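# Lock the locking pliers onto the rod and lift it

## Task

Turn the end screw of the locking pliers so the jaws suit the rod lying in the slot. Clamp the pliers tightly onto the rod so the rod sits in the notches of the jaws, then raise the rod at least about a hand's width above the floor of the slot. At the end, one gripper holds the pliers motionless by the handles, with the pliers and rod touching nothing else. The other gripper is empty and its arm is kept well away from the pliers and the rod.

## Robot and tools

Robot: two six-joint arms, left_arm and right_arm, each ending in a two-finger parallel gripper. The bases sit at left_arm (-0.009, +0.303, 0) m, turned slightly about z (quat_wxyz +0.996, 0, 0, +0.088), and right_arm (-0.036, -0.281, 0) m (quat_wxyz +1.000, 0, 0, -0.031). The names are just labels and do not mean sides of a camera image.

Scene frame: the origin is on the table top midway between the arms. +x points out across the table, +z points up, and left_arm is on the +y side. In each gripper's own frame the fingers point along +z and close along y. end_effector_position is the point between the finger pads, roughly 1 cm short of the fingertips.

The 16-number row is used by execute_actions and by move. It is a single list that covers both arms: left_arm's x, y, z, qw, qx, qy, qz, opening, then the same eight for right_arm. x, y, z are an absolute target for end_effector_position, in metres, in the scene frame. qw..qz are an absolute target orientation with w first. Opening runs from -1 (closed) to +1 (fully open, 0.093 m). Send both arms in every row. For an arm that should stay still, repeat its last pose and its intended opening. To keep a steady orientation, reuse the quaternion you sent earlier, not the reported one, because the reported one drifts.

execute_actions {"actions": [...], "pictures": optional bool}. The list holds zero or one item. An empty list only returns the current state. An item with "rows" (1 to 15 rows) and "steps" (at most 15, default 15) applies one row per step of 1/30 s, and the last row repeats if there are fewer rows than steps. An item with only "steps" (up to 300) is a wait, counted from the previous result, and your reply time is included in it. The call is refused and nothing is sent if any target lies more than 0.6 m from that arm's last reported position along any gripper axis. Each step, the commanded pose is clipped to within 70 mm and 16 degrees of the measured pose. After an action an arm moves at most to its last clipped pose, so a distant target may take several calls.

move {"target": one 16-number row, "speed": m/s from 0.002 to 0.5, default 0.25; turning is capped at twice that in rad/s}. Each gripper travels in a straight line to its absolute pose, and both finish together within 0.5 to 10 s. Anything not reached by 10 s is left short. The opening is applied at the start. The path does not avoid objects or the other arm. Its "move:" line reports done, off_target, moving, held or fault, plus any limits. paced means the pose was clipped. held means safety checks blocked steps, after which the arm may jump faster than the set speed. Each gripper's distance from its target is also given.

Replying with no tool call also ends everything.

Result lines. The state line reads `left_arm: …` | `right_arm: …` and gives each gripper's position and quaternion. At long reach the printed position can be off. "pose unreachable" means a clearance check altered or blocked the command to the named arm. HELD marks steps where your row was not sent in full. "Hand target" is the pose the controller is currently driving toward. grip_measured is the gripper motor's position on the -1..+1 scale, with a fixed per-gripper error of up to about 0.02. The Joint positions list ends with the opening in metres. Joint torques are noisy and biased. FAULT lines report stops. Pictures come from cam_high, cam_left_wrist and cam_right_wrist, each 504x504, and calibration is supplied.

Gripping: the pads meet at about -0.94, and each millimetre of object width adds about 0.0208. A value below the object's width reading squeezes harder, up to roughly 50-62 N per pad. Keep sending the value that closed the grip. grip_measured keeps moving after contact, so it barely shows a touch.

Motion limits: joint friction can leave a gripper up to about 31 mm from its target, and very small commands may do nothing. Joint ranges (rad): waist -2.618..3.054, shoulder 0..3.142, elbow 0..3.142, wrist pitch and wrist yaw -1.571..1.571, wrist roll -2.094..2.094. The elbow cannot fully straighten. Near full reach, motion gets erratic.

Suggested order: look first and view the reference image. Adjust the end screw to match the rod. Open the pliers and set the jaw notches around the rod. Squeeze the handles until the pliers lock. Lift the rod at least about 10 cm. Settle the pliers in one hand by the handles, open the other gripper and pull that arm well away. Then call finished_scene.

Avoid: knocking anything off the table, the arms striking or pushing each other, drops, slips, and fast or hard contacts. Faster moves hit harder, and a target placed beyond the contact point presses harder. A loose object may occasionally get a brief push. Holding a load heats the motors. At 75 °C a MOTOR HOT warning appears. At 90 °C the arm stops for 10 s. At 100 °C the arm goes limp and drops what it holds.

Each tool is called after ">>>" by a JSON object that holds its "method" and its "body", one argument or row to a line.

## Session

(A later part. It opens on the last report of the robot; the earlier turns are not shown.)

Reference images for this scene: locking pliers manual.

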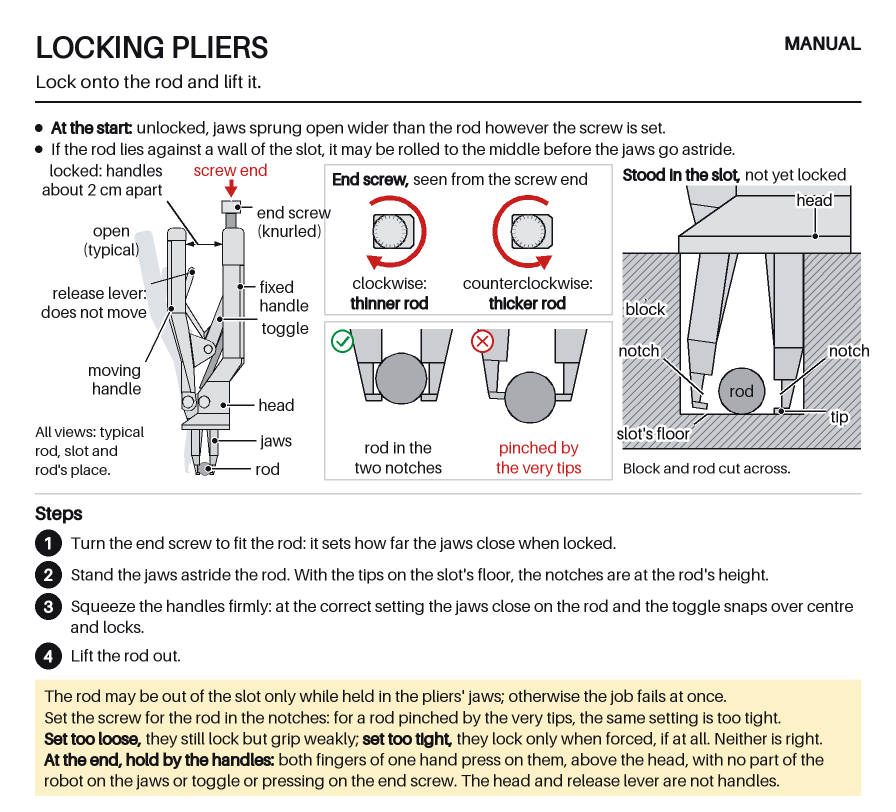

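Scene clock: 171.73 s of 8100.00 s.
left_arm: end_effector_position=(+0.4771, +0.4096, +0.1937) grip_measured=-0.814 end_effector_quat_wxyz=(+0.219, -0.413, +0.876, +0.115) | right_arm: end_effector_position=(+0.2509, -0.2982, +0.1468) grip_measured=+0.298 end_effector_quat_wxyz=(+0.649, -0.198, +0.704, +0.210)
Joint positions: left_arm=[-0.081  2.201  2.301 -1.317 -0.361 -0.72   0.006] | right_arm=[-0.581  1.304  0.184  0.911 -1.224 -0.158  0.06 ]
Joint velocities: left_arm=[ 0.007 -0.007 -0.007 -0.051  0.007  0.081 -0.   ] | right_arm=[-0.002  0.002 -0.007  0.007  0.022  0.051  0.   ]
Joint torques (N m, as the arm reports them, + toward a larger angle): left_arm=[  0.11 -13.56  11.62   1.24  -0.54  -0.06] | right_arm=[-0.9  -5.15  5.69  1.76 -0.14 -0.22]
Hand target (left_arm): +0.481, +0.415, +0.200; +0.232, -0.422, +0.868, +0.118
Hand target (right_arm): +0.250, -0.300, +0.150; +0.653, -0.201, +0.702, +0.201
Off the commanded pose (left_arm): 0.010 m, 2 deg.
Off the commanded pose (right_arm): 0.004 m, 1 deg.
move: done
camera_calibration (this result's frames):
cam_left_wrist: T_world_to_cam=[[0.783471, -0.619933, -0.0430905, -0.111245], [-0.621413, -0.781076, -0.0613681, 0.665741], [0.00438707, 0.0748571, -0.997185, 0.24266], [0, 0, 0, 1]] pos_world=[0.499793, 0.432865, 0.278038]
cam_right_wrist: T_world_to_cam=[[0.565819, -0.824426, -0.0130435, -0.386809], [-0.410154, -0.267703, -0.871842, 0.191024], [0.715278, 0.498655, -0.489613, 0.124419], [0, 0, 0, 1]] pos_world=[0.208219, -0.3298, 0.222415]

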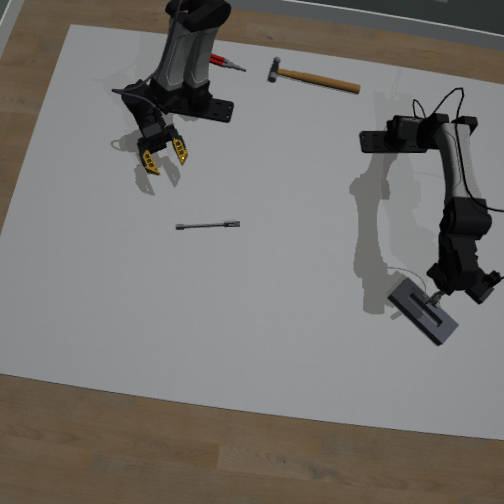

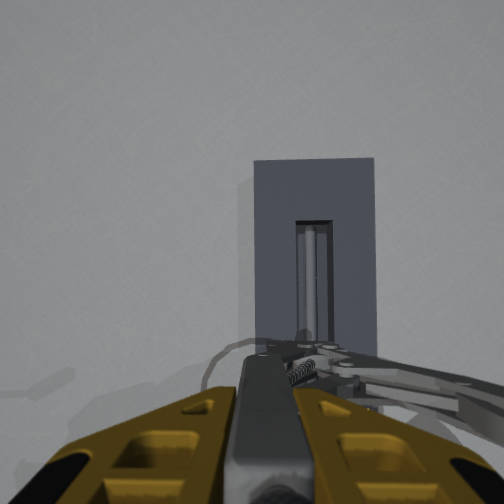

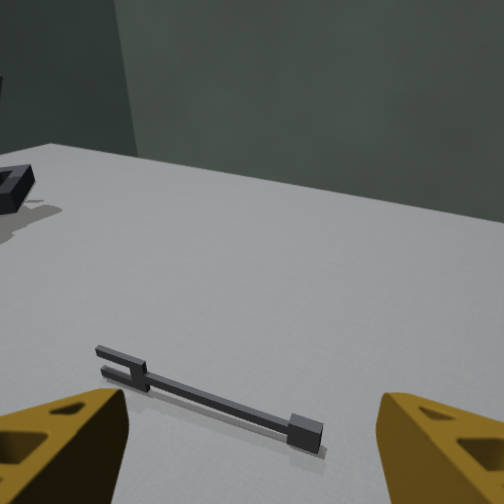

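>>> {"method": "move", "body": {
  "target": [0.489,0.408,0.192,0.233,-0.423,0.868,0.113,-0.92,0.298,0.141,0.12,0.636,-0.310,0.636,0.310,-0.9],
  "speed": 0.3
}}

>>> {"method": "zoom_image", "body": {
  "camera": "cam_right_wrist",
  "region": [180,160,330,310]
}}

Scene clock: 180.73 s of 8100.00 s.
left_arm: end_effector_position=(+0.4777, +0.4093, +0.1833) grip_measured=-0.814 end_effector_quat_wxyz=(+0.208, -0.420, +0.875, +0.116) | right_arm: end_effector_position=(+0.2890, +0.1371, +0.1190) grip_measured=-0.898 end_effector_quat_wxyz=(+0.633, -0.317, +0.636, +0.307)
Joint positions: left_arm=[-0.081  2.222  2.301 -1.321 -0.359 -0.74   0.006] | right_arm=[ 0.971  2.123  0.847  1.266 -0.006 -0.012  0.002]
Joint velocities: left_arm=[-0.002 -0.007  0.012  0.081 -0.007 -0.007  0.   ] | right_arm=[ 0.002 -0.007 -0.007  0.007 -0.007 -0.022 -0.001]
Joint torques (N m, as the arm reports them, + toward a larger angle): left_arm=[ -0.96 -14.17  11.86   1.38  -0.52  -0.07] | right_arm=[-0.1  -9.51  6.95  2.32  0.05 -0.2 ]
Hand target (left_arm): +0.488, +0.408, +0.192; +0.233, -0.423, +0.868, +0.113
Hand target (right_arm): +0.293, +0.140, +0.117; +0.634, -0.317, +0.637, +0.302
Off the commanded pose (left_arm): 0.014 m, 3 deg.
Off the commanded pose (right_arm): 0.010 m, 1 deg.
move: off_target (left_arm)
camera_calibration (this result's frames):
cam_left_wrist: T_world_to_cam=[[0.792691, -0.607485, -0.0510109, -0.120439], [-0.60945, -0.791683, -0.0425348, 0.660446], [-0.0145452, 0.0648055, -0.997792, 0.245549], [0, 0, 0, 1]] pos_world=[0.501551, 0.433786, 0.266955]
cam_right_wrist: T_world_to_cam=[[0.801057, -0.597425, 0.0373044, -0.154969], [-0.23412, -0.370057, -0.899025, 0.26535], [0.550905, 0.711436, -0.436306, -0.121505], [0, 0, 0, 1]] pos_world=[0.2532, 0.0920553, 0.191324]

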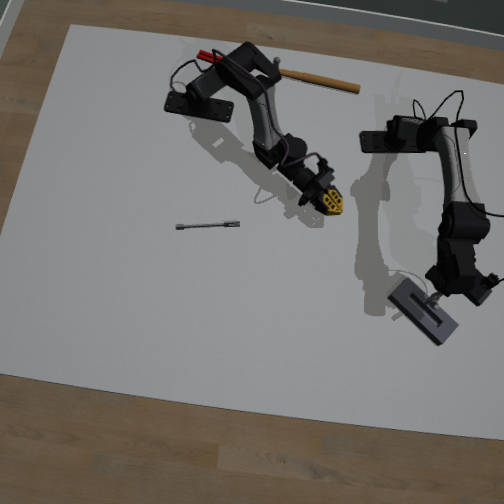

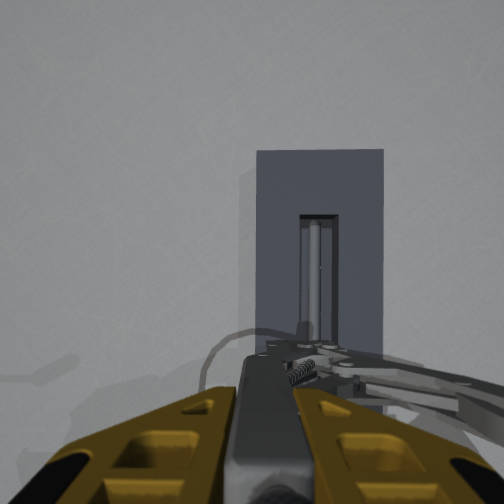

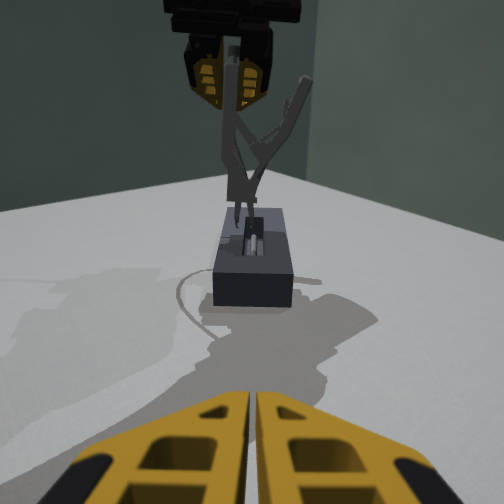

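Region (180, 160, 330, 310) of cam_right_wrist's 504x504 image, scaled by 3.360, with more detail than that image has.

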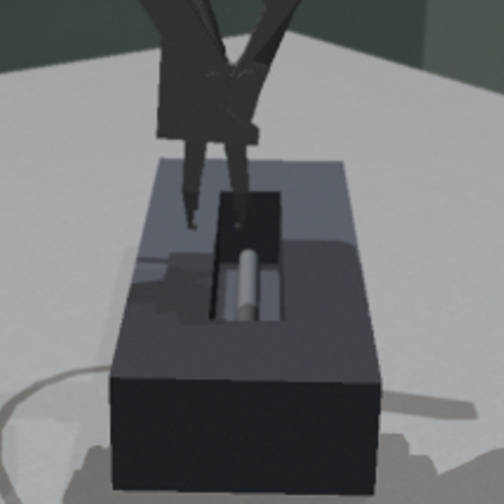

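>>> {"method": "execute_actions", "body": {
  "actions": [
    {"rows":[[0.489,0.407,0.194,0.233,-0.423,0.868,0.113,-0.92,0.293,0.140,0.117,0.634,-0.317,0.637,0.302,-0.9],[0.490,0.406,0.195,0.233,-0.423,0.868,0.113,-0.92,0.293,0.140,0.117,0.634,-0.317,0.637,0.302,-0.9],[0.491,0.405,0.196,0.233,-0.423,0.868,0.113,-0.92,0.293,0.140,0.117,0.634,-0.317,0.637,0.302,-0.9],[0.492,0.404,0.197,0.233,-0.423,0.868,0.113,-0.92,0.293,0.140,0.117,0.634,-0.317,0.637,0.302,-0.9],[0.493,0.403,0.198,0.233,-0.423,0.868,0.113,-0.92,0.293,0.140,0.117,0.634,-0.317,0.637,0.302,-0.9],[0.494,0.402,0.198,0.233,-0.423,0.868,0.113,-0.92,0.293,0.140,0.117,0.634,-0.317,0.637,0.302,-0.9],[0.495,0.401,0.198,0.233,-0.423,0.868,0.113,-0.92,0.293,0.140,0.117,0.634,-0.317,0.637,0.302,-0.9]],"steps":15}
  ]
}}

>>> {"method": "zoom_image", "body": {
  "camera": "cam_right_wrist",
  "region": [180,160,330,310]
}}

Scene clock: 186.83 s of 8100.00 s.
left_arm: end_effector_position=(+0.4911, +0.4012, +0.1926) grip_measured=-0.814 end_effector_quat_wxyz=(+0.223, -0.419, +0.873, +0.110) | right_arm: end_effector_position=(+0.2893, +0.1369, +0.1187) grip_measured=-0.898 end_effector_quat_wxyz=(+0.633, -0.317, +0.636, +0.306)
Joint positions: left_arm=[-0.101  2.28   2.428 -1.363 -0.365 -0.753  0.006] | right_arm=[ 0.971  2.123  0.847  1.265 -0.004 -0.012  0.002]
Joint velocities: left_arm=[-0.012  0.027  0.002 -0.081  0.037  0.007 -0.   ] | right_arm=[-0.007 -0.017 -0.007 -0.051 -0.022 -0.095 -0.001]
Joint torques (N m, as the arm reports them, + toward a larger angle): left_arm=[ -0.75 -14.21  11.53   1.2   -0.56  -0.13] | right_arm=[-0.24 -9.45  6.85  2.34  0.01 -0.2 ]
Hand target (left_arm): +0.494, +0.401, +0.198; +0.234, -0.423, +0.868, +0.113
Hand target (right_arm): +0.293, +0.140, +0.117; +0.634, -0.317, +0.637, +0.302
Off the commanded pose (left_arm): 0.007 m, 1 deg.
Off the commanded pose (right_arm): 0.005 m, 0 deg.
Steps of this call (steps 1 to 168: nothing new was sent; steps 169 to 183: all 15 steps of this action). Readings (end_effector_position):
169: left_arm (+0.4779, +0.4093, +0.1837) | right_arm (+0.2893, +0.1369, +0.1187)
170: left_arm (+0.4786, +0.4093, +0.1843) | right_arm (+0.2893, +0.1369, +0.1187)
172: left_arm (+0.4817, +0.4089, +0.1872) | right_arm (+0.2893, +0.1369, +0.1187)
176: left_arm (+0.4896, +0.4050, +0.1934) | right_arm (+0.2893, +0.1369, +0.1187)
183: the state above
camera_calibration (this result's frames):
cam_left_wrist: T_world_to_cam=[[0.790169, -0.61224, -0.0282033, -0.136759], [-0.612638, -0.787692, -0.0649265, 0.666883], [0.0175351, 0.0685813, -0.997491, 0.238269], [0, 0, 0, 1]] pos_world=[0.512442, 0.425228, 0.277113]
cam_right_wrist: T_world_to_cam=[[0.799941, -0.598918, 0.0373005, -0.154752], [-0.235445, -0.370431, -0.898525, 0.265462], [0.551959, 0.709985, -0.437335, -0.121608], [0, 0, 0, 1]] pos_world=[0.253417, 0.0919913, 0.191113]

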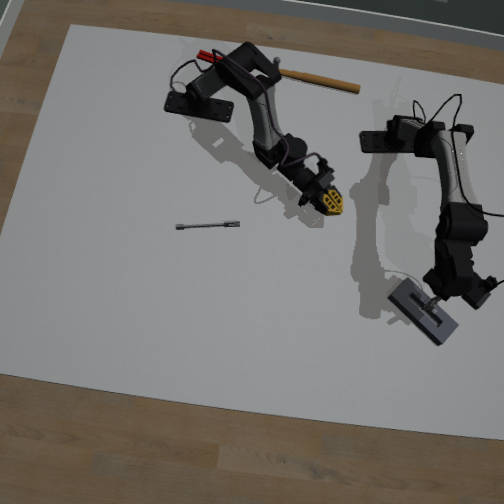

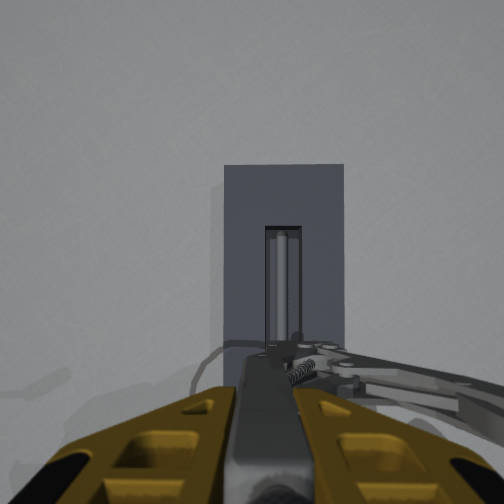

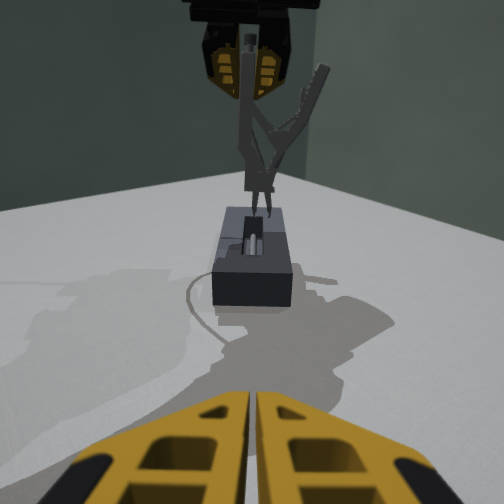

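Region (180, 160, 330, 310) of cam_right_wrist's 504x504 image, scaled by 3.360, with more detail than that image has.

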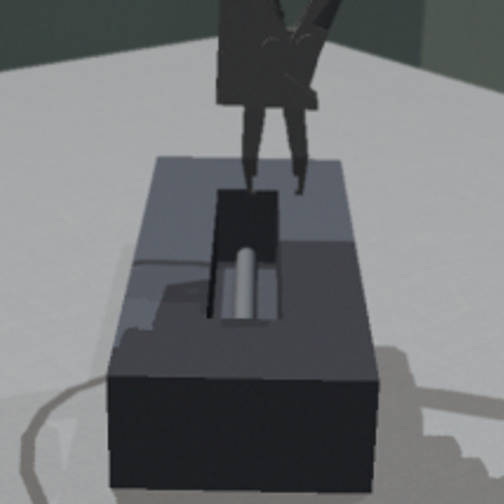

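>>> {"method": "execute_actions", "body": {
  "actions": [
    {"rows":[[0.493,0.402,0.196,0.233,-0.423,0.868,0.113,-0.92,0.293,0.140,0.117,0.634,-0.317,0.637,0.302,-0.9],[0.492,0.403,0.195,0.233,-0.423,0.868,0.113,-0.92,0.293,0.140,0.117,0.634,-0.317,0.637,0.302,-0.9],[0.491,0.404,0.194,0.233,-0.423,0.868,0.113,-0.92,0.293,0.140,0.117,0.634,-0.317,0.637,0.302,-0.9],[0.490,0.405,0.193,0.233,-0.423,0.868,0.113,-0.92,0.293,0.140,0.117,0.634,-0.317,0.637,0.302,-0.9],[0.489,0.406,0.192,0.233,-0.423,0.868,0.113,-0.92,0.293,0.140,0.117,0.634,-0.317,0.637,0.302,-0.9],[0.488,0.407,0.191,0.233,-0.423,0.868,0.113,-0.92,0.293,0.140,0.117,0.634,-0.317,0.637,0.302,-0.9],[0.487,0.408,0.190,0.233,-0.423,0.868,0.113,-0.92,0.293,0.140,0.117,0.634,-0.317,0.637,0.302,-0.9],[0.486,0.408,0.189,0.233,-0.423,0.868,0.113,-0.92,0.293,0.140,0.117,0.634,-0.317,0.637,0.302,-0.9],[0.485,0.408,0.188,0.233,-0.423,0.868,0.113,-0.92,0.293,0.140,0.117,0.634,-0.317,0.637,0.302,-0.9]],"steps":15}
  ]
}}

>>> {"method": "zoom_image", "body": {
  "camera": "cam_right_wrist",
  "region": [180,160,330,310]
}}

Scene clock: 192.90 s of 8100.00 s.
left_arm: end_effector_position=(+0.4822, +0.4007, +0.1780) grip_measured=-0.814 end_effector_quat_wxyz=(+0.210, -0.418, +0.876, +0.116) | right_arm: end_effector_position=(+0.2893, +0.1369, +0.1187) grip_measured=-0.898 end_effector_quat_wxyz=(+0.633, -0.317, +0.636, +0.306)
Joint positions: left_arm=[-0.101  2.232  2.294 -1.307 -0.366 -0.755  0.006] | right_arm=[ 0.971  2.123  0.847  1.265 -0.004 -0.012  0.002]
Joint velocities: left_arm=[ 0.002 -0.051 -0.012  0.125  0.037 -0.066 -0.   ] | right_arm=[-0.002 -0.002  0.007  0.007  0.037  0.066  0.001]
Joint torques (N m, as the arm reports them, + toward a larger angle): left_arm=[  0.52 -17.45   6.61   1.41  -0.47   0.08] | right_arm=[-0.24 -9.44  6.93  2.35  0.   -0.2 ]
Hand target (left_arm): +0.485, +0.408, +0.188; +0.232, -0.424, +0.868, +0.114
Hand target (right_arm): +0.293, +0.140, +0.117; +0.634, -0.317, +0.637, +0.302
Off the commanded pose (left_arm): 0.013 m, 3 deg.
Off the commanded pose (right_arm): 0.005 m, 0 deg.
Steps of this call (steps 1 to 167: nothing new was sent; steps 168 to 182: all 15 steps of this action). Readings (end_effector_position):
168: left_arm (+0.4891, +0.4012, +0.1909) | right_arm (+0.2893, +0.1369, +0.1187)
169: left_arm (+0.4892, +0.4012, +0.1909) | right_arm (+0.2893, +0.1369, +0.1187)
171: left_arm (+0.4894, +0.4012, +0.1898) | right_arm (+0.2893, +0.1369, +0.1187)
175: left_arm (+0.4853, +0.4009, +0.1830) | right_arm (+0.2893, +0.1369, +0.1187)
182: the state above
camera_calibration (this result's frames):
cam_left_wrist: T_world_to_cam=[[0.79022, -0.610792, -0.0498645, -0.127162], [-0.612715, -0.788991, -0.0455361, 0.657102], [-0.0115296, 0.0665362, -0.997717, 0.238779], [0, 0, 0, 1]] pos_world=[0.505856, 0.42489, 0.261815]
cam_right_wrist: T_world_to_cam=[[0.799941, -0.598918, 0.0373005, -0.154752], [-0.235445, -0.370431, -0.898525, 0.265462], [0.551959, 0.709985, -0.437335, -0.121608], [0, 0, 0, 1]] pos_world=[0.253417, 0.0919913, 0.191113]

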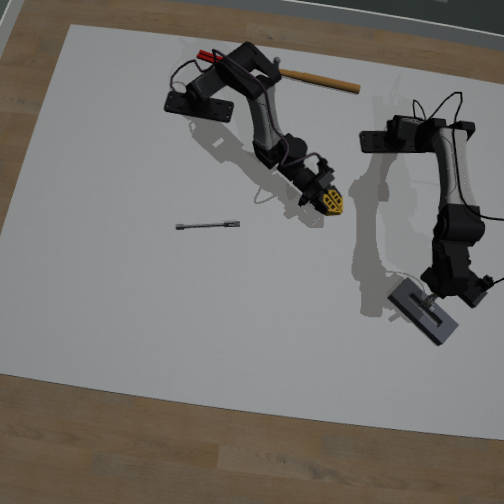

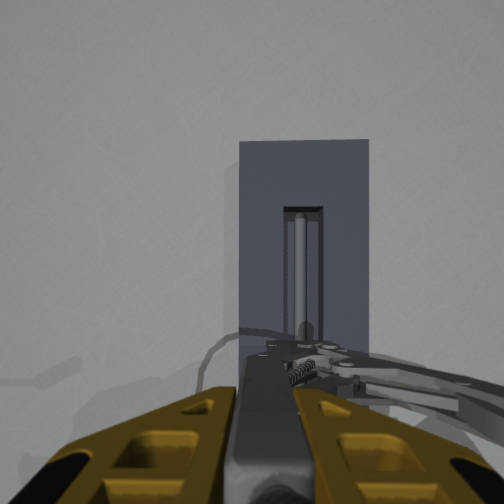

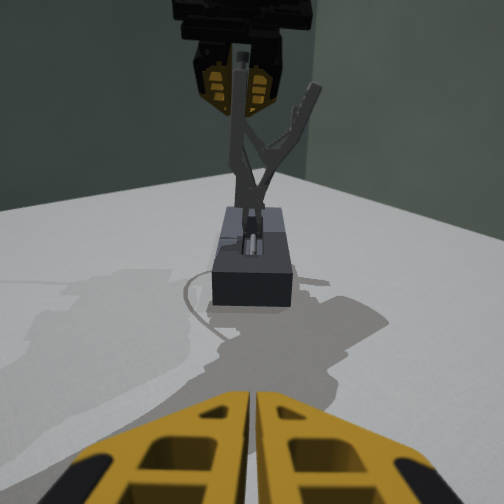

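Region (180, 160, 330, 310) of cam_right_wrist's 504x504 image, scaled by 3.360, with more detail than that image has.

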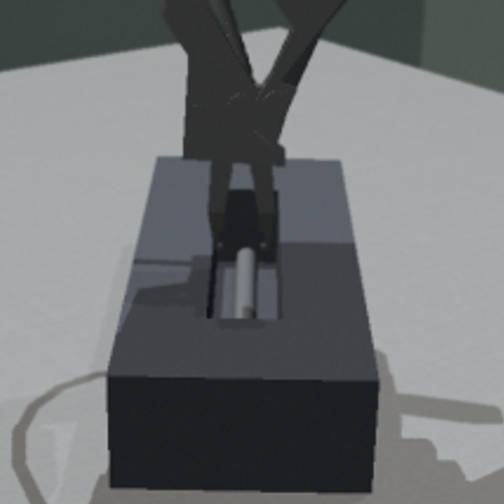

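>>> {"method": "execute_actions", "body": {
  "actions": [
    {"rows":[[0.487,0.404,0.187,0.233,-0.423,0.868,0.113,-0.92,0.293,0.140,0.117,0.634,-0.317,0.637,0.302,-0.9],[0.488,0.404,0.186,0.233,-0.423,0.868,0.113,-0.92,0.293,0.140,0.117,0.634,-0.317,0.637,0.302,-0.9],[0.488,0.404,0.185,0.233,-0.423,0.868,0.113,-0.92,0.293,0.140,0.117,0.634,-0.317,0.637,0.302,-0.9],[0.488,0.404,0.184,0.233,-0.423,0.868,0.113,-0.92,0.293,0.140,0.117,0.634,-0.317,0.637,0.302,-0.9],[0.488,0.404,0.183,0.233,-0.423,0.868,0.113,-0.92,0.293,0.140,0.117,0.634,-0.317,0.637,0.302,-0.9],[0.488,0.404,0.182,0.233,-0.423,0.868,0.113,-0.92,0.293,0.140,0.117,0.634,-0.317,0.637,0.302,-0.9],[0.488,0.404,0.181,0.233,-0.423,0.868,0.113,-0.92,0.293,0.140,0.117,0.634,-0.317,0.637,0.302,-0.9],[0.488,0.404,0.180,0.233,-0.423,0.868,0.113,-0.92,0.293,0.140,0.117,0.634,-0.317,0.637,0.302,-0.9],[0.488,0.404,0.179,0.233,-0.423,0.868,0.113,-0.92,0.293,0.140,0.117,0.634,-0.317,0.637,0.302,-0.9],[0.488,0.404,0.178,0.233,-0.423,0.868,0.113,-0.92,0.293,0.140,0.117,0.634,-0.317,0.637,0.302,-0.9],[0.488,0.404,0.177,0.233,-0.423,0.868,0.113,-0.92,0.293,0.140,0.117,0.634,-0.317,0.637,0.302,-0.9],[0.488,0.404,0.176,0.233,-0.423,0.868,0.113,-0.92,0.293,0.140,0.117,0.634,-0.317,0.637,0.302,-0.9]],"steps":15}
  ]
}}

>>> {"method": "zoom_image", "body": {
  "camera": "cam_right_wrist",
  "region": [180,160,330,310]
}}

Scene clock: 201.83 s of 8100.00 s.
left_arm: end_effector_position=(+0.4850, +0.4009, +0.1669) grip_measured=-0.814 end_effector_quat_wxyz=(+0.211, -0.418, +0.876, +0.116) | right_arm: end_effector_position=(+0.2893, +0.1369, +0.1187) grip_measured=-0.898 end_effector_quat_wxyz=(+0.633, -0.317, +0.636, +0.306)
Joint positions: left_arm=[-0.101  2.227  2.24  -1.256 -0.366 -0.755  0.006] | right_arm=[ 0.971  2.123  0.847  1.265 -0.004 -0.012  0.002]
Joint velocities: left_arm=[-0.007 -0.012 -0.076 -0.051 -0.007 -0.007 -0.001] | right_arm=[ 0.002 -0.017 -0.017  0.066  0.051  0.007  0.   ]
Joint torques (N m, as the arm reports them, + toward a larger angle): left_arm=[ -0.13 -17.47   7.1    1.46  -0.53  -0.02] | right_arm=[-0.29 -9.45  6.95  2.34  0.   -0.19]
Hand target (left_arm): +0.488, +0.404, +0.176; +0.232, -0.423, +0.868, +0.113
Hand target (right_arm): +0.293, +0.140, +0.117; +0.634, -0.317, +0.637, +0.302
Off the commanded pose (left_arm): 0.010 m, 3 deg.
Off the commanded pose (right_arm): 0.005 m, 0 deg.
Steps of this call (steps 1 to 253: nothing new was sent; steps 254 to 268: all 15 steps of this action). Readings (end_effector_position):
254: left_arm (+0.4853, +0.4009, +0.1815) | right_arm (+0.2893, +0.1369, +0.1187)
255: left_arm (+0.4853, +0.4009, +0.1815) | right_arm (+0.2893, +0.1369, +0.1187)
257: left_arm (+0.4854, +0.4009, +0.1816) | right_arm (+0.2893, +0.1369, +0.1187)
261: left_arm (+0.4868, +0.4010, +0.1791) | right_arm (+0.2893, +0.1369, +0.1187)
268: the state above
camera_calibration (this result's frames):
cam_left_wrist: T_world_to_cam=[[0.790313, -0.610785, -0.0484487, -0.130088], [-0.612628, -0.788984, -0.0468142, 0.658651], [-0.0096319, 0.0666788, -0.997728, 0.226762], [0, 0, 0, 1]] pos_world=[0.508502, 0.425089, 0.250778]
cam_right_wrist: T_world_to_cam=[[0.799941, -0.598918, 0.0373005, -0.154752], [-0.235445, -0.370431, -0.898525, 0.265462], [0.551959, 0.709985, -0.437335, -0.121608], [0, 0, 0, 1]] pos_world=[0.253417, 0.0919913, 0.191113]

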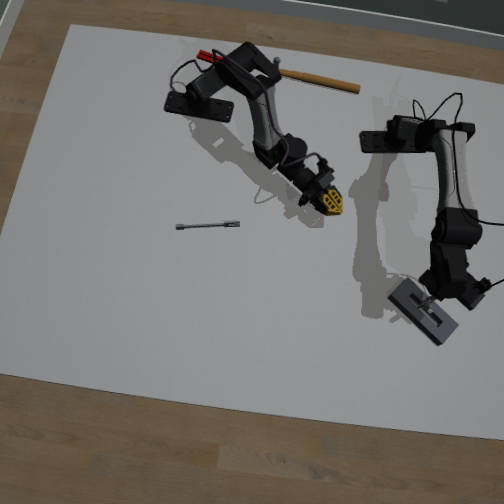

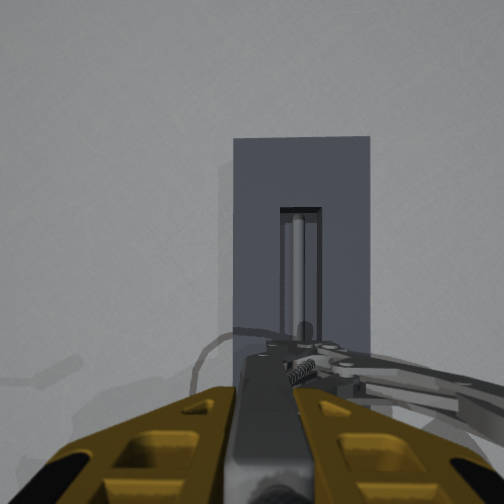

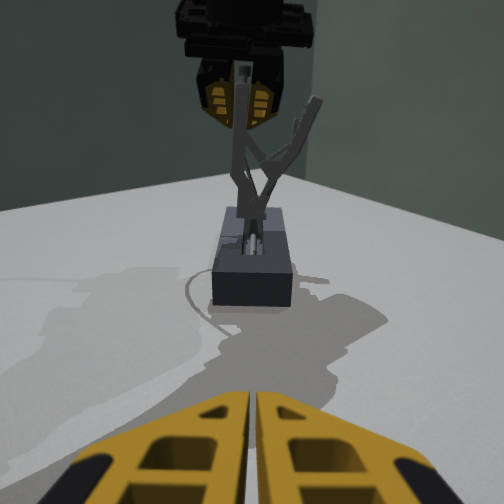

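Region (180, 160, 330, 310) of cam_right_wrist's 504x504 image, scaled by 3.360, with more detail than that image has.

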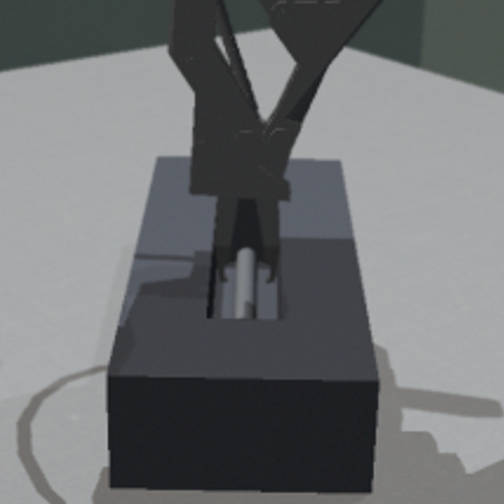

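Centred and entering. Continue down.

>>> {"method": "execute_actions", "body": {
  "actions": [
    {"rows":[[0.488,0.404,0.174,0.233,-0.423,0.868,0.113,-0.92,0.293,0.140,0.117,0.634,-0.317,0.637,0.302,-0.9],[0.488,0.404,0.172,0.233,-0.423,0.868,0.113,-0.92,0.293,0.140,0.117,0.634,-0.317,0.637,0.302,-0.9],[0.488,0.404,0.170,0.233,-0.423,0.868,0.113,-0.92,0.293,0.140,0.117,0.634,-0.317,0.637,0.302,-0.9],[0.488,0.404,0.168,0.233,-0.423,0.868,0.113,-0.92,0.293,0.140,0.117,0.634,-0.317,0.637,0.302,-0.9],[0.488,0.404,0.166,0.233,-0.423,0.868,0.113,-0.92,0.293,0.140,0.117,0.634,-0.317,0.637,0.302,-0.9],[0.488,0.404,0.164,0.233,-0.423,0.868,0.113,-0.92,0.293,0.140,0.117,0.634,-0.317,0.637,0.302,-0.9],[0.488,0.404,0.162,0.233,-0.423,0.868,0.113,-0.92,0.293,0.140,0.117,0.634,-0.317,0.637,0.302,-0.9],[0.488,0.404,0.160,0.233,-0.423,0.868,0.113,-0.92,0.293,0.140,0.117,0.634,-0.317,0.637,0.302,-0.9],[0.488,0.404,0.158,0.233,-0.423,0.868,0.113,-0.92,0.293,0.140,0.117,0.634,-0.317,0.637,0.302,-0.9],[0.488,0.404,0.156,0.233,-0.423,0.868,0.113,-0.92,0.293,0.140,0.117,0.634,-0.317,0.637,0.302,-0.9],[0.488,0.404,0.154,0.233,-0.423,0.868,0.113,-0.92,0.293,0.140,0.117,0.634,-0.317,0.637,0.302,-0.9],[0.488,0.404,0.152,0.233,-0.423,0.868,0.113,-0.92,0.293,0.140,0.117,0.634,-0.317,0.637,0.302,-0.9],[0.488,0.404,0.150,0.233,-0.423,0.868,0.113,-0.92,0.293,0.140,0.117,0.634,-0.317,0.637,0.302,-0.9]],"steps":15}
  ]
}}

>>> {"method": "zoom_image", "body": {
  "camera": "cam_right_wrist",
  "region": [180,160,330,310]
}}

Scene clock: 211.13 s of 8100.00 s.
left_arm: end_effector_position=(+0.4850, +0.4013, +0.1449) grip_measured=-0.814 end_effector_quat_wxyz=(+0.213, -0.419, +0.875, +0.116) | right_arm: end_effector_position=(+0.2893, +0.1369, +0.1187) grip_measured=-0.898 end_effector_quat_wxyz=(+0.633, -0.317, +0.636, +0.306)
Joint positions: left_arm=[-0.101  2.198  2.103 -1.144 -0.368 -0.756  0.006] | right_arm=[ 0.971  2.123  0.847  1.265 -0.004 -0.012  0.002]
Joint velocities: left_arm=[ 0.002 -0.081 -0.129  0.154 -0.051 -0.007 -0.   ] | right_arm=[ 0.007 -0.002 -0.002 -0.007 -0.037  0.022  0.   ]
Joint torques (N m, as the arm reports them, + toward a larger angle): left_arm=[ -0.28 -16.69   6.75   1.35  -0.48  -0.03] | right_arm=[-0.26 -9.45  6.89  2.33  0.   -0.19]
Hand target (left_arm): +0.488, +0.404, +0.150; +0.232, -0.423, +0.868, +0.114
Hand target (right_arm): +0.293, +0.140, +0.117; +0.634, -0.317, +0.637, +0.302
Off the commanded pose (left_arm): 0.007 m, 3 deg.
Off the commanded pose (right_arm): 0.005 m, 0 deg.
Steps of this call (steps 1 to 264: nothing new was sent; steps 265 to 279: all 15 steps of this action). Readings (end_effector_position):
265: left_arm (+0.4864, +0.4012, +0.1670) | right_arm (+0.2893, +0.1369, +0.1187)
266: left_arm (+0.4862, +0.4012, +0.1665) | right_arm (+0.2893, +0.1369, +0.1187)
268: left_arm (+0.4855, +0.4012, +0.1648) | right_arm (+0.2893, +0.1369, +0.1187)
272: left_arm (+0.4843, +0.4011, +0.1574) | right_arm (+0.2893, +0.1369, +0.1187)
279: the state above
camera_calibration (this result's frames):
cam_left_wrist: T_world_to_cam=[[0.79119, -0.609708, -0.0476907, -0.131885], [-0.611534, -0.78959, -0.0507365, 0.65825], [-0.00672164, 0.0693066, -0.997573, 0.202267], [0, 0, 0, 1]] pos_world=[0.508247, 0.425318, 0.228883]
cam_right_wrist: T_world_to_cam=[[0.799941, -0.598918, 0.0373005, -0.154752], [-0.235445, -0.370431, -0.898525, 0.265462], [0.551959, 0.709985, -0.437335, -0.121608], [0, 0, 0, 1]] pos_world=[0.253417, 0.0919913, 0.191113]

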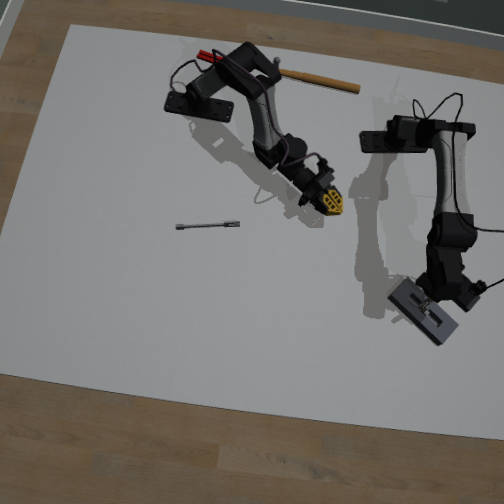

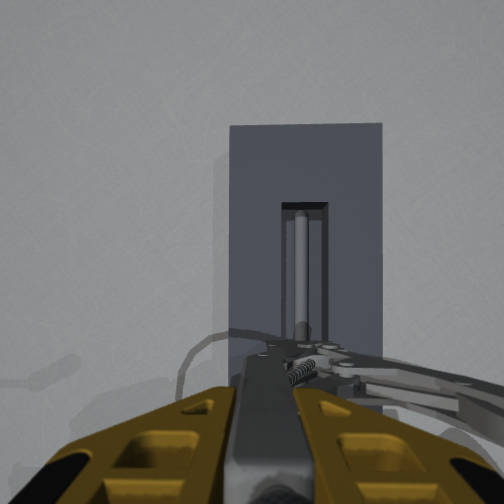

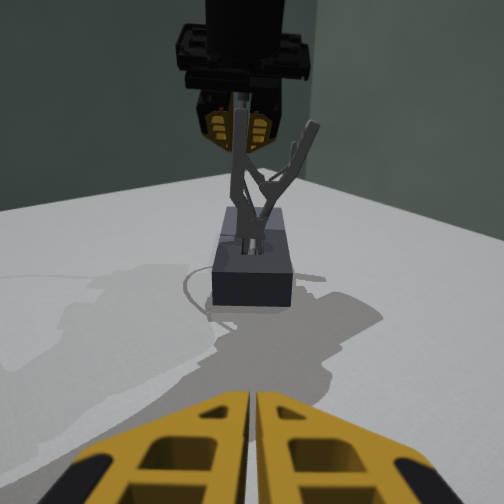

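Region (180, 160, 330, 310) of cam_right_wrist's 504x504 image, scaled by 3.360, with more detail than that image has.

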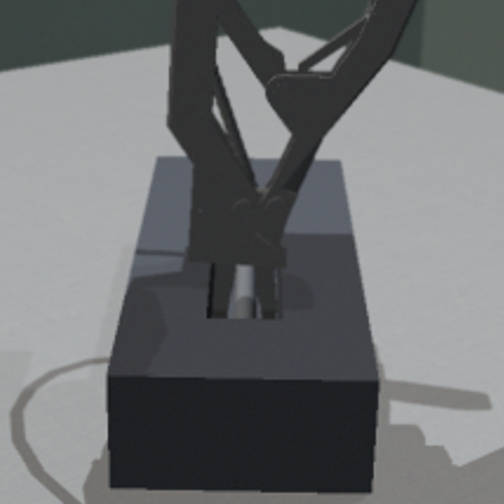

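>>> {"method": "execute_actions", "body": {
  "actions": []
}}

Scene clock: 220.67 s of 8100.00 s.
left_arm: end_effector_position=(+0.4861, +0.4016, +0.1446) grip_measured=-0.814 end_effector_quat_wxyz=(+0.216, -0.419, +0.874, +0.115) | right_arm: end_effector_position=(+0.2893, +0.1369, +0.1187) grip_measured=-0.898 end_effector_quat_wxyz=(+0.633, -0.317, +0.636, +0.306)
Joint positions: left_arm=[-0.101  2.196  2.095 -1.132 -0.369 -0.756  0.006] | right_arm=[ 0.971  2.123  0.847  1.265 -0.004 -0.012  0.002]
Joint velocities: left_arm=[-0.002  0.007 -0.002  0.037 -0.037  0.007 -0.001] | right_arm=[-0.032 -0.002  0.007 -0.007  0.037  0.007  0.001]
Joint torques (N m, as the arm reports them, + toward a larger angle): left_arm=[ -0.15 -16.89   6.89   1.47  -0.49   0.01] | right_arm=[-0.23 -9.42  6.95  2.34  0.01 -0.19]
Hand target (left_arm): +0.488, +0.404, +0.150; +0.232, -0.423, +0.868, +0.114
Hand target (right_arm): +0.293, +0.140, +0.117; +0.634, -0.317, +0.637, +0.302
Off the commanded pose (left_arm): 0.006 m, 2 deg.
Off the commanded pose (right_arm): 0.005 m, 0 deg.
Steps of this call (steps 1 to 286: nothing new was sent). Readings (end_effector_position):
1: left_arm (+0.4853, +0.4013, +0.1451) | right_arm (+0.2893, +0.1369, +0.1187)
2: left_arm (+0.4856, +0.4013, +0.1451) | right_arm (+0.2893, +0.1369, +0.1187)
4: left_arm (+0.4858, +0.4014, +0.1445) | right_arm (+0.2893, +0.1369, +0.1187)
8: left_arm (+0.4861, +0.4016, +0.1446) | right_arm (+0.2893, +0.1369, +0.1187)
286: the state above
camera_calibration (this result's frames):
cam_left_wrist: T_world_to_cam=[[0.791727, -0.609339, -0.0433062, -0.133638], [-0.610876, -0.789734, -0.0561297, 0.659617], [0.00000157, 0.0708941, -0.997484, 0.198004], [0, 0, 0, 1]] pos_world=[0.508748, 0.425454, 0.228743]
cam_right_wrist: T_world_to_cam=[[0.799941, -0.598918, 0.0373005, -0.154752], [-0.235445, -0.370431, -0.898525, 0.265462], [0.551959, 0.709985, -0.437335, -0.121608], [0, 0, 0, 1]] pos_world=[0.253417, 0.0919913, 0.191113]

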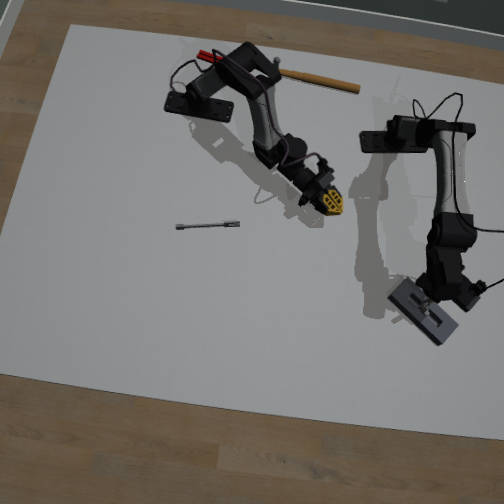

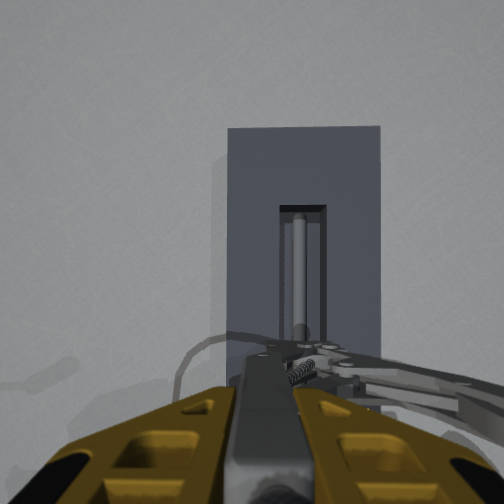

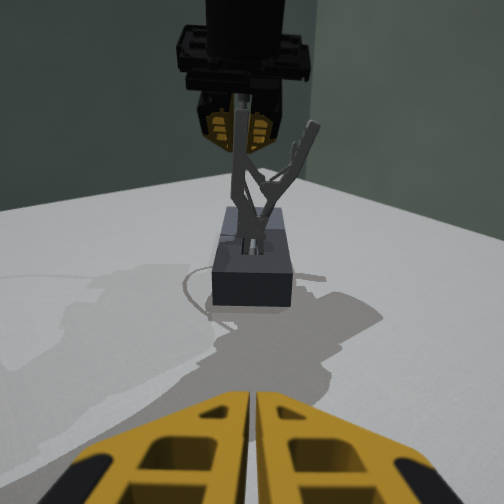

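>>> {"method": "execute_actions", "body": {
  "actions": [
    {"rows":[[0.488,0.404,0.146,0.233,-0.423,0.868,0.113,-0.92,0.293,0.140,0.117,0.634,-0.317,0.637,0.302,-0.9],[0.488,0.404,0.145,0.233,-0.423,0.868,0.113,-0.92,0.293,0.140,0.117,0.634,-0.317,0.637,0.302,-0.9],[0.488,0.404,0.144,0.233,-0.423,0.868,0.113,-0.92,0.293,0.140,0.117,0.634,-0.317,0.637,0.302,-0.9],[0.488,0.404,0.143,0.233,-0.423,0.868,0.113,-0.92,0.293,0.140,0.117,0.634,-0.317,0.637,0.302,-0.9],[0.488,0.404,0.142,0.233,-0.423,0.868,0.113,-0.92,0.293,0.140,0.117,0.634,-0.317,0.637,0.302,-0.9]],"steps":15}
  ],
  "pictures": false
}}

>>> {"method": "execute_actions", "body": {
  "actions": [
    {"steps":30}
  ]
}}

>>> {"method": "zoom_image", "body": {
  "camera": "cam_right_wrist",
  "region": [180, 160, 330, 310]
}}

Scene clock: 225.60 s of 8100.00 s.
left_arm: end_effector_position=(+0.4849, +0.4017, +0.1438) grip_measured=-0.814 end_effector_quat_wxyz=(+0.221, -0.420, +0.873, +0.114) | right_arm: end_effector_position=(+0.2893, +0.1369, +0.1187) grip_measured=-0.898 end_effector_quat_wxyz=(+0.633, -0.317, +0.636, +0.306)
Joint positions: left_arm=[-0.101  2.177  2.057 -1.102 -0.371 -0.756  0.006] | right_arm=[ 0.971  2.123  0.847  1.265 -0.004 -0.012  0.002]
Joint velocities: left_arm=[-0.007  0.002 -0.002 -0.007  0.007  0.037  0.   ] | right_arm=[-0.017  0.012  0.017 -0.051  0.022  0.066 -0.001]
Joint torques (N m, as the arm reports them, + toward a larger angle): left_arm=[ -0.13 -15.56   6.28   1.64  -0.47  -0.01] | right_arm=[-0.24 -9.45  6.96  2.35 -0.01 -0.19]
Hand target (left_arm): +0.488, +0.404, +0.142; +0.232, -0.423, +0.868, +0.114
Hand target (right_arm): +0.293, +0.140, +0.117; +0.634, -0.317, +0.637, +0.302
Off the commanded pose (left_arm): 0.004 m, 1 deg.
Off the commanded pose (right_arm): 0.005 m, 0 deg.
Steps of this call (steps 1 to 133: nothing new was sent; steps 134 to 148: all 15 steps of this action). Readings (end_effector_position):
134: left_arm (+0.4859, +0.4017, +0.1442) | right_arm (+0.2893, +0.1369, +0.1187)
135: left_arm (+0.4855, +0.4017, +0.1441) | right_arm (+0.2893, +0.1369, +0.1187)
137: left_arm (+0.4853, +0.4017, +0.1439) | right_arm (+0.2893, +0.1369, +0.1187)
141: left_arm (+0.4850, +0.4017, +0.1438) | right_arm (+0.2893, +0.1369, +0.1187)
148: the state above

Scene clock: 226.60 s of 8100.00 s.
left_arm: end_effector_position=(+0.4849, +0.4017, +0.1438) grip_measured=-0.814 end_effector_quat_wxyz=(+0.221, -0.420, +0.873, +0.114) | right_arm: end_effector_position=(+0.2893, +0.1369, +0.1187) grip_measured=-0.898 end_effector_quat_wxyz=(+0.633, -0.317, +0.636, +0.306)
Joint positions: left_arm=[-0.101  2.177  2.057 -1.102 -0.371 -0.756  0.006] | right_arm=[ 0.971  2.123  0.847  1.265 -0.004 -0.012  0.002]
Joint velocities: left_arm=[-0.012  0.007 -0.002 -0.007 -0.051 -0.037 -0.001] | right_arm=[-0.002  0.007  0.017 -0.007 -0.081  0.037  0.001]
Joint torques (N m, as the arm reports them, + toward a larger angle): left_arm=[ -0.2  -15.46   6.13   1.65  -0.46  -0.01] | right_arm=[-0.25 -9.46  6.94  2.35 -0.01 -0.2 ]
Hand target (left_arm): +0.488, +0.404, +0.142; +0.232, -0.423, +0.868, +0.114
Hand target (right_arm): +0.293, +0.140, +0.117; +0.634, -0.317, +0.637, +0.302
Off the commanded pose (left_arm): 0.004 m, 1 deg.
Off the commanded pose (right_arm): 0.005 m, 0 deg.
Steps of this call (steps 1 to 30: nothing new was sent). Readings (end_effector_position):
1: left_arm (+0.4849, +0.4017, +0.1438) | right_arm (+0.2893, +0.1369, +0.1187)
2: left_arm (+0.4849, +0.4017, +0.1438) | right_arm (+0.2893, +0.1369, +0.1187)
4: left_arm (+0.4849, +0.4017, +0.1438) | right_arm (+0.2893, +0.1369, +0.1187)
8: left_arm (+0.4849, +0.4017, +0.1438) | right_arm (+0.2893, +0.1369, +0.1187)
30: the state above
camera_calibration (this result's frames):
cam_left_wrist: T_world_to_cam=[[0.792473, -0.608842, -0.036031, -0.134283], [-0.609811, -0.789911, -0.0645837, 0.659766], [0.01086, 0.0731529, -0.997262, 0.19097], [0, 0, 0, 1]] pos_world=[0.506674, 0.425429, 0.228218]
cam_right_wrist: T_world_to_cam=[[0.799941, -0.598918, 0.0373005, -0.154752], [-0.235445, -0.370431, -0.898525, 0.265462], [0.551959, 0.709985, -0.437335, -0.121608], [0, 0, 0, 1]] pos_world=[0.253417, 0.0919913, 0.191113]

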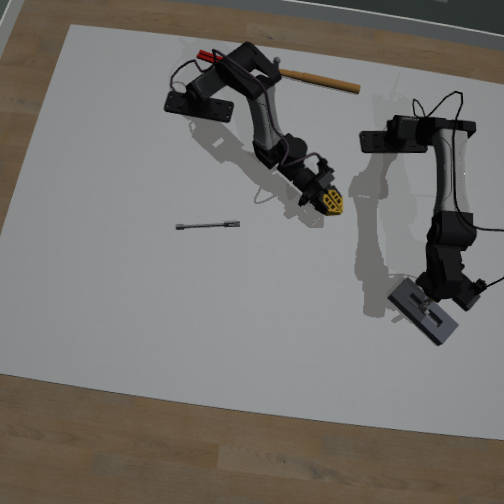

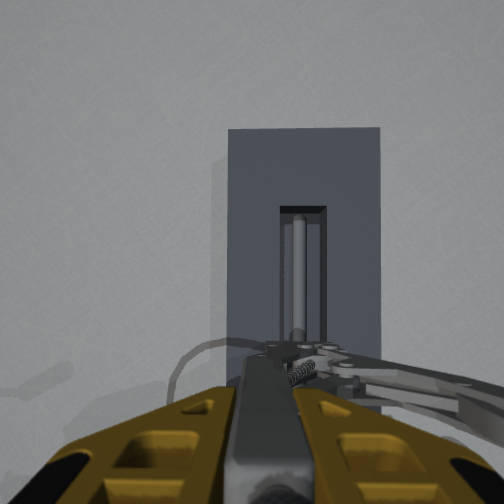

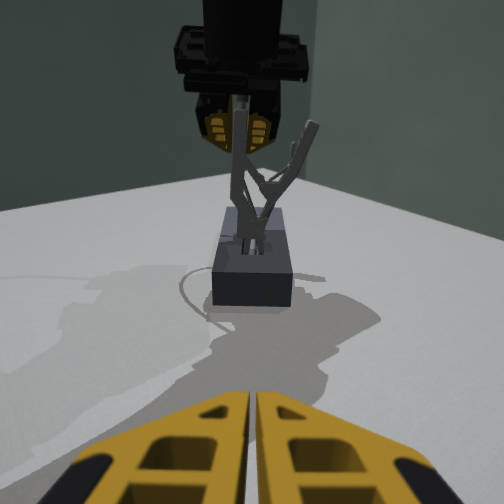

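Region (180, 160, 330, 310) of cam_right_wrist's 504x504 image, scaled by 3.360, with more detail than that image has.

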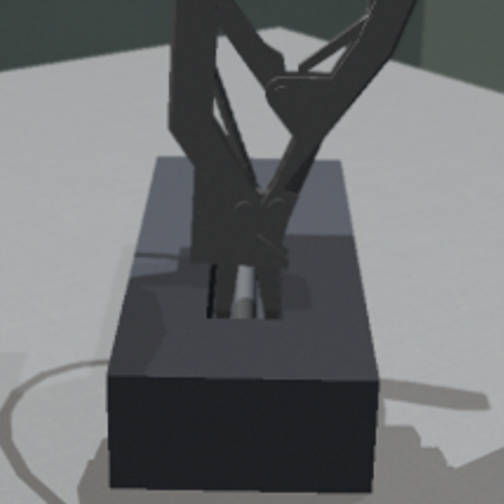

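>>> {"method": "execute_actions", "body": {
  "actions": [
    {"rows":[[0.487,0.403,0.144,0.233,-0.423,0.868,0.113,-0.7,0.293,0.140,0.117,0.634,-0.317,0.637,0.302,-0.9],[0.487,0.403,0.144,0.233,-0.423,0.868,0.113,-0.6,0.293,0.140,0.117,0.634,-0.317,0.637,0.302,-0.9],[0.487,0.403,0.144,0.233,-0.423,0.868,0.113,-0.5,0.293,0.140,0.117,0.634,-0.317,0.637,0.302,-0.9],[0.487,0.403,0.144,0.233,-0.423,0.868,0.113,-0.3,0.293,0.140,0.117,0.634,-0.317,0.637,0.302,-0.9]],"steps":15}
  ]
}}

Scene clock: 229.67 s of 8100.00 s.
left_arm: end_effector_position=(+0.4897, +0.4024, +0.1457) grip_measured=-0.301 end_effector_quat_wxyz=(+0.232, -0.421, +0.870, +0.111) | right_arm: end_effector_position=(+0.2893, +0.1369, +0.1187) grip_measured=-0.898 end_effector_quat_wxyz=(+0.633, -0.317, +0.636, +0.306)
Joint positions: left_arm=[-0.101  2.177  2.057 -1.08  -0.373 -0.756  0.031] | right_arm=[ 0.971  2.123  0.847  1.265 -0.004 -0.012  0.002]
Joint velocities: left_arm=[ 0.002 -0.012 -0.012  0.007 -0.007 -0.007 -0.001] | right_arm=[-0.007  0.002 -0.022  0.051 -0.007 -0.037  0.   ]
Joint torques (N m, as the arm reports them, + toward a larger angle): left_arm=[ -0.22 -16.1    6.29   1.35  -0.44  -0.03] | right_arm=[-0.27 -9.44  6.88  2.35 -0.01 -0.19]
Hand target (left_arm): +0.487, +0.403, +0.144; +0.233, -0.423, +0.868, +0.113
Hand target (right_arm): +0.293, +0.140, +0.117; +0.634, -0.317, +0.637, +0.302
Off the commanded pose (left_arm): 0.003 m, 0 deg.
Off the commanded pose (right_arm): 0.005 m, 0 deg.
Steps of this call (steps 1 to 77: nothing new was sent; steps 78 to 92: all 15 steps of this action). Readings (end_effector_position):
78: left_arm (+0.4849, +0.4017, +0.1438) | right_arm (+0.2893, +0.1369, +0.1187)
79: left_arm (+0.4853, +0.4017, +0.1439) | right_arm (+0.2893, +0.1369, +0.1187)
81: left_arm (+0.4871, +0.4019, +0.1445) | right_arm (+0.2893, +0.1369, +0.1187)
85: left_arm (+0.4892, +0.4022, +0.1454) | right_arm (+0.2893, +0.1369, +0.1187)
92: the state above
camera_calibration (this result's frames):
cam_left_wrist: T_world_to_cam=[[0.793512, -0.608211, -0.0204484, -0.140637], [-0.607657, -0.790068, -0.080904, 0.664717], [0.0330511, 0.0766239, -0.996512, 0.180431], [0, 0, 0, 1]] pos_world=[0.509553, 0.425809, 0.230704]
cam_right_wrist: T_world_to_cam=[[0.799941, -0.598918, 0.0373005, -0.154752], [-0.235445, -0.370431, -0.898525, 0.265462], [0.551959, 0.709985, -0.437335, -0.121608], [0, 0, 0, 1]] pos_world=[0.253417, 0.0919913, 0.191113]

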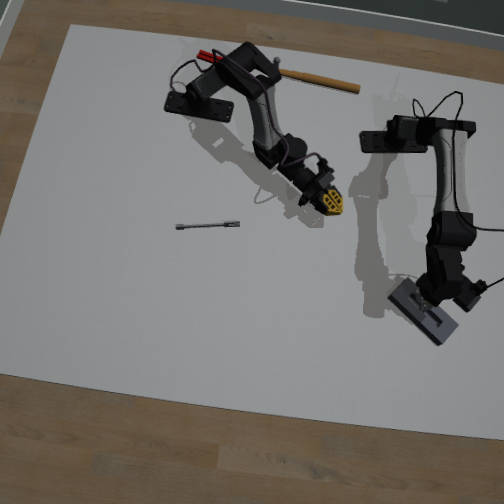

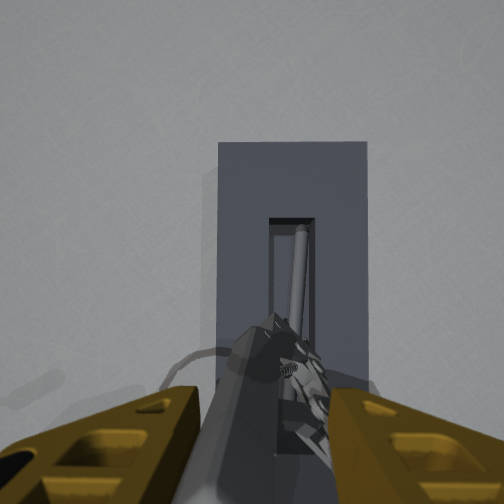

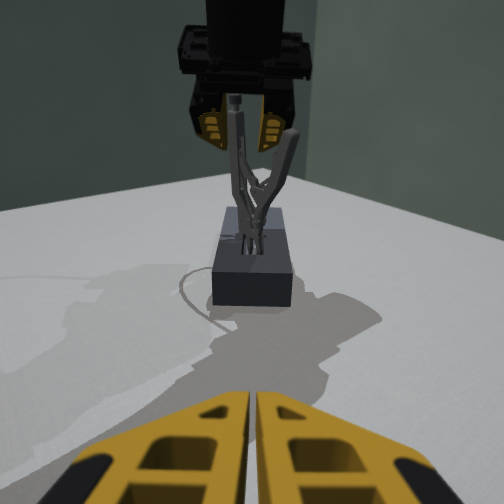

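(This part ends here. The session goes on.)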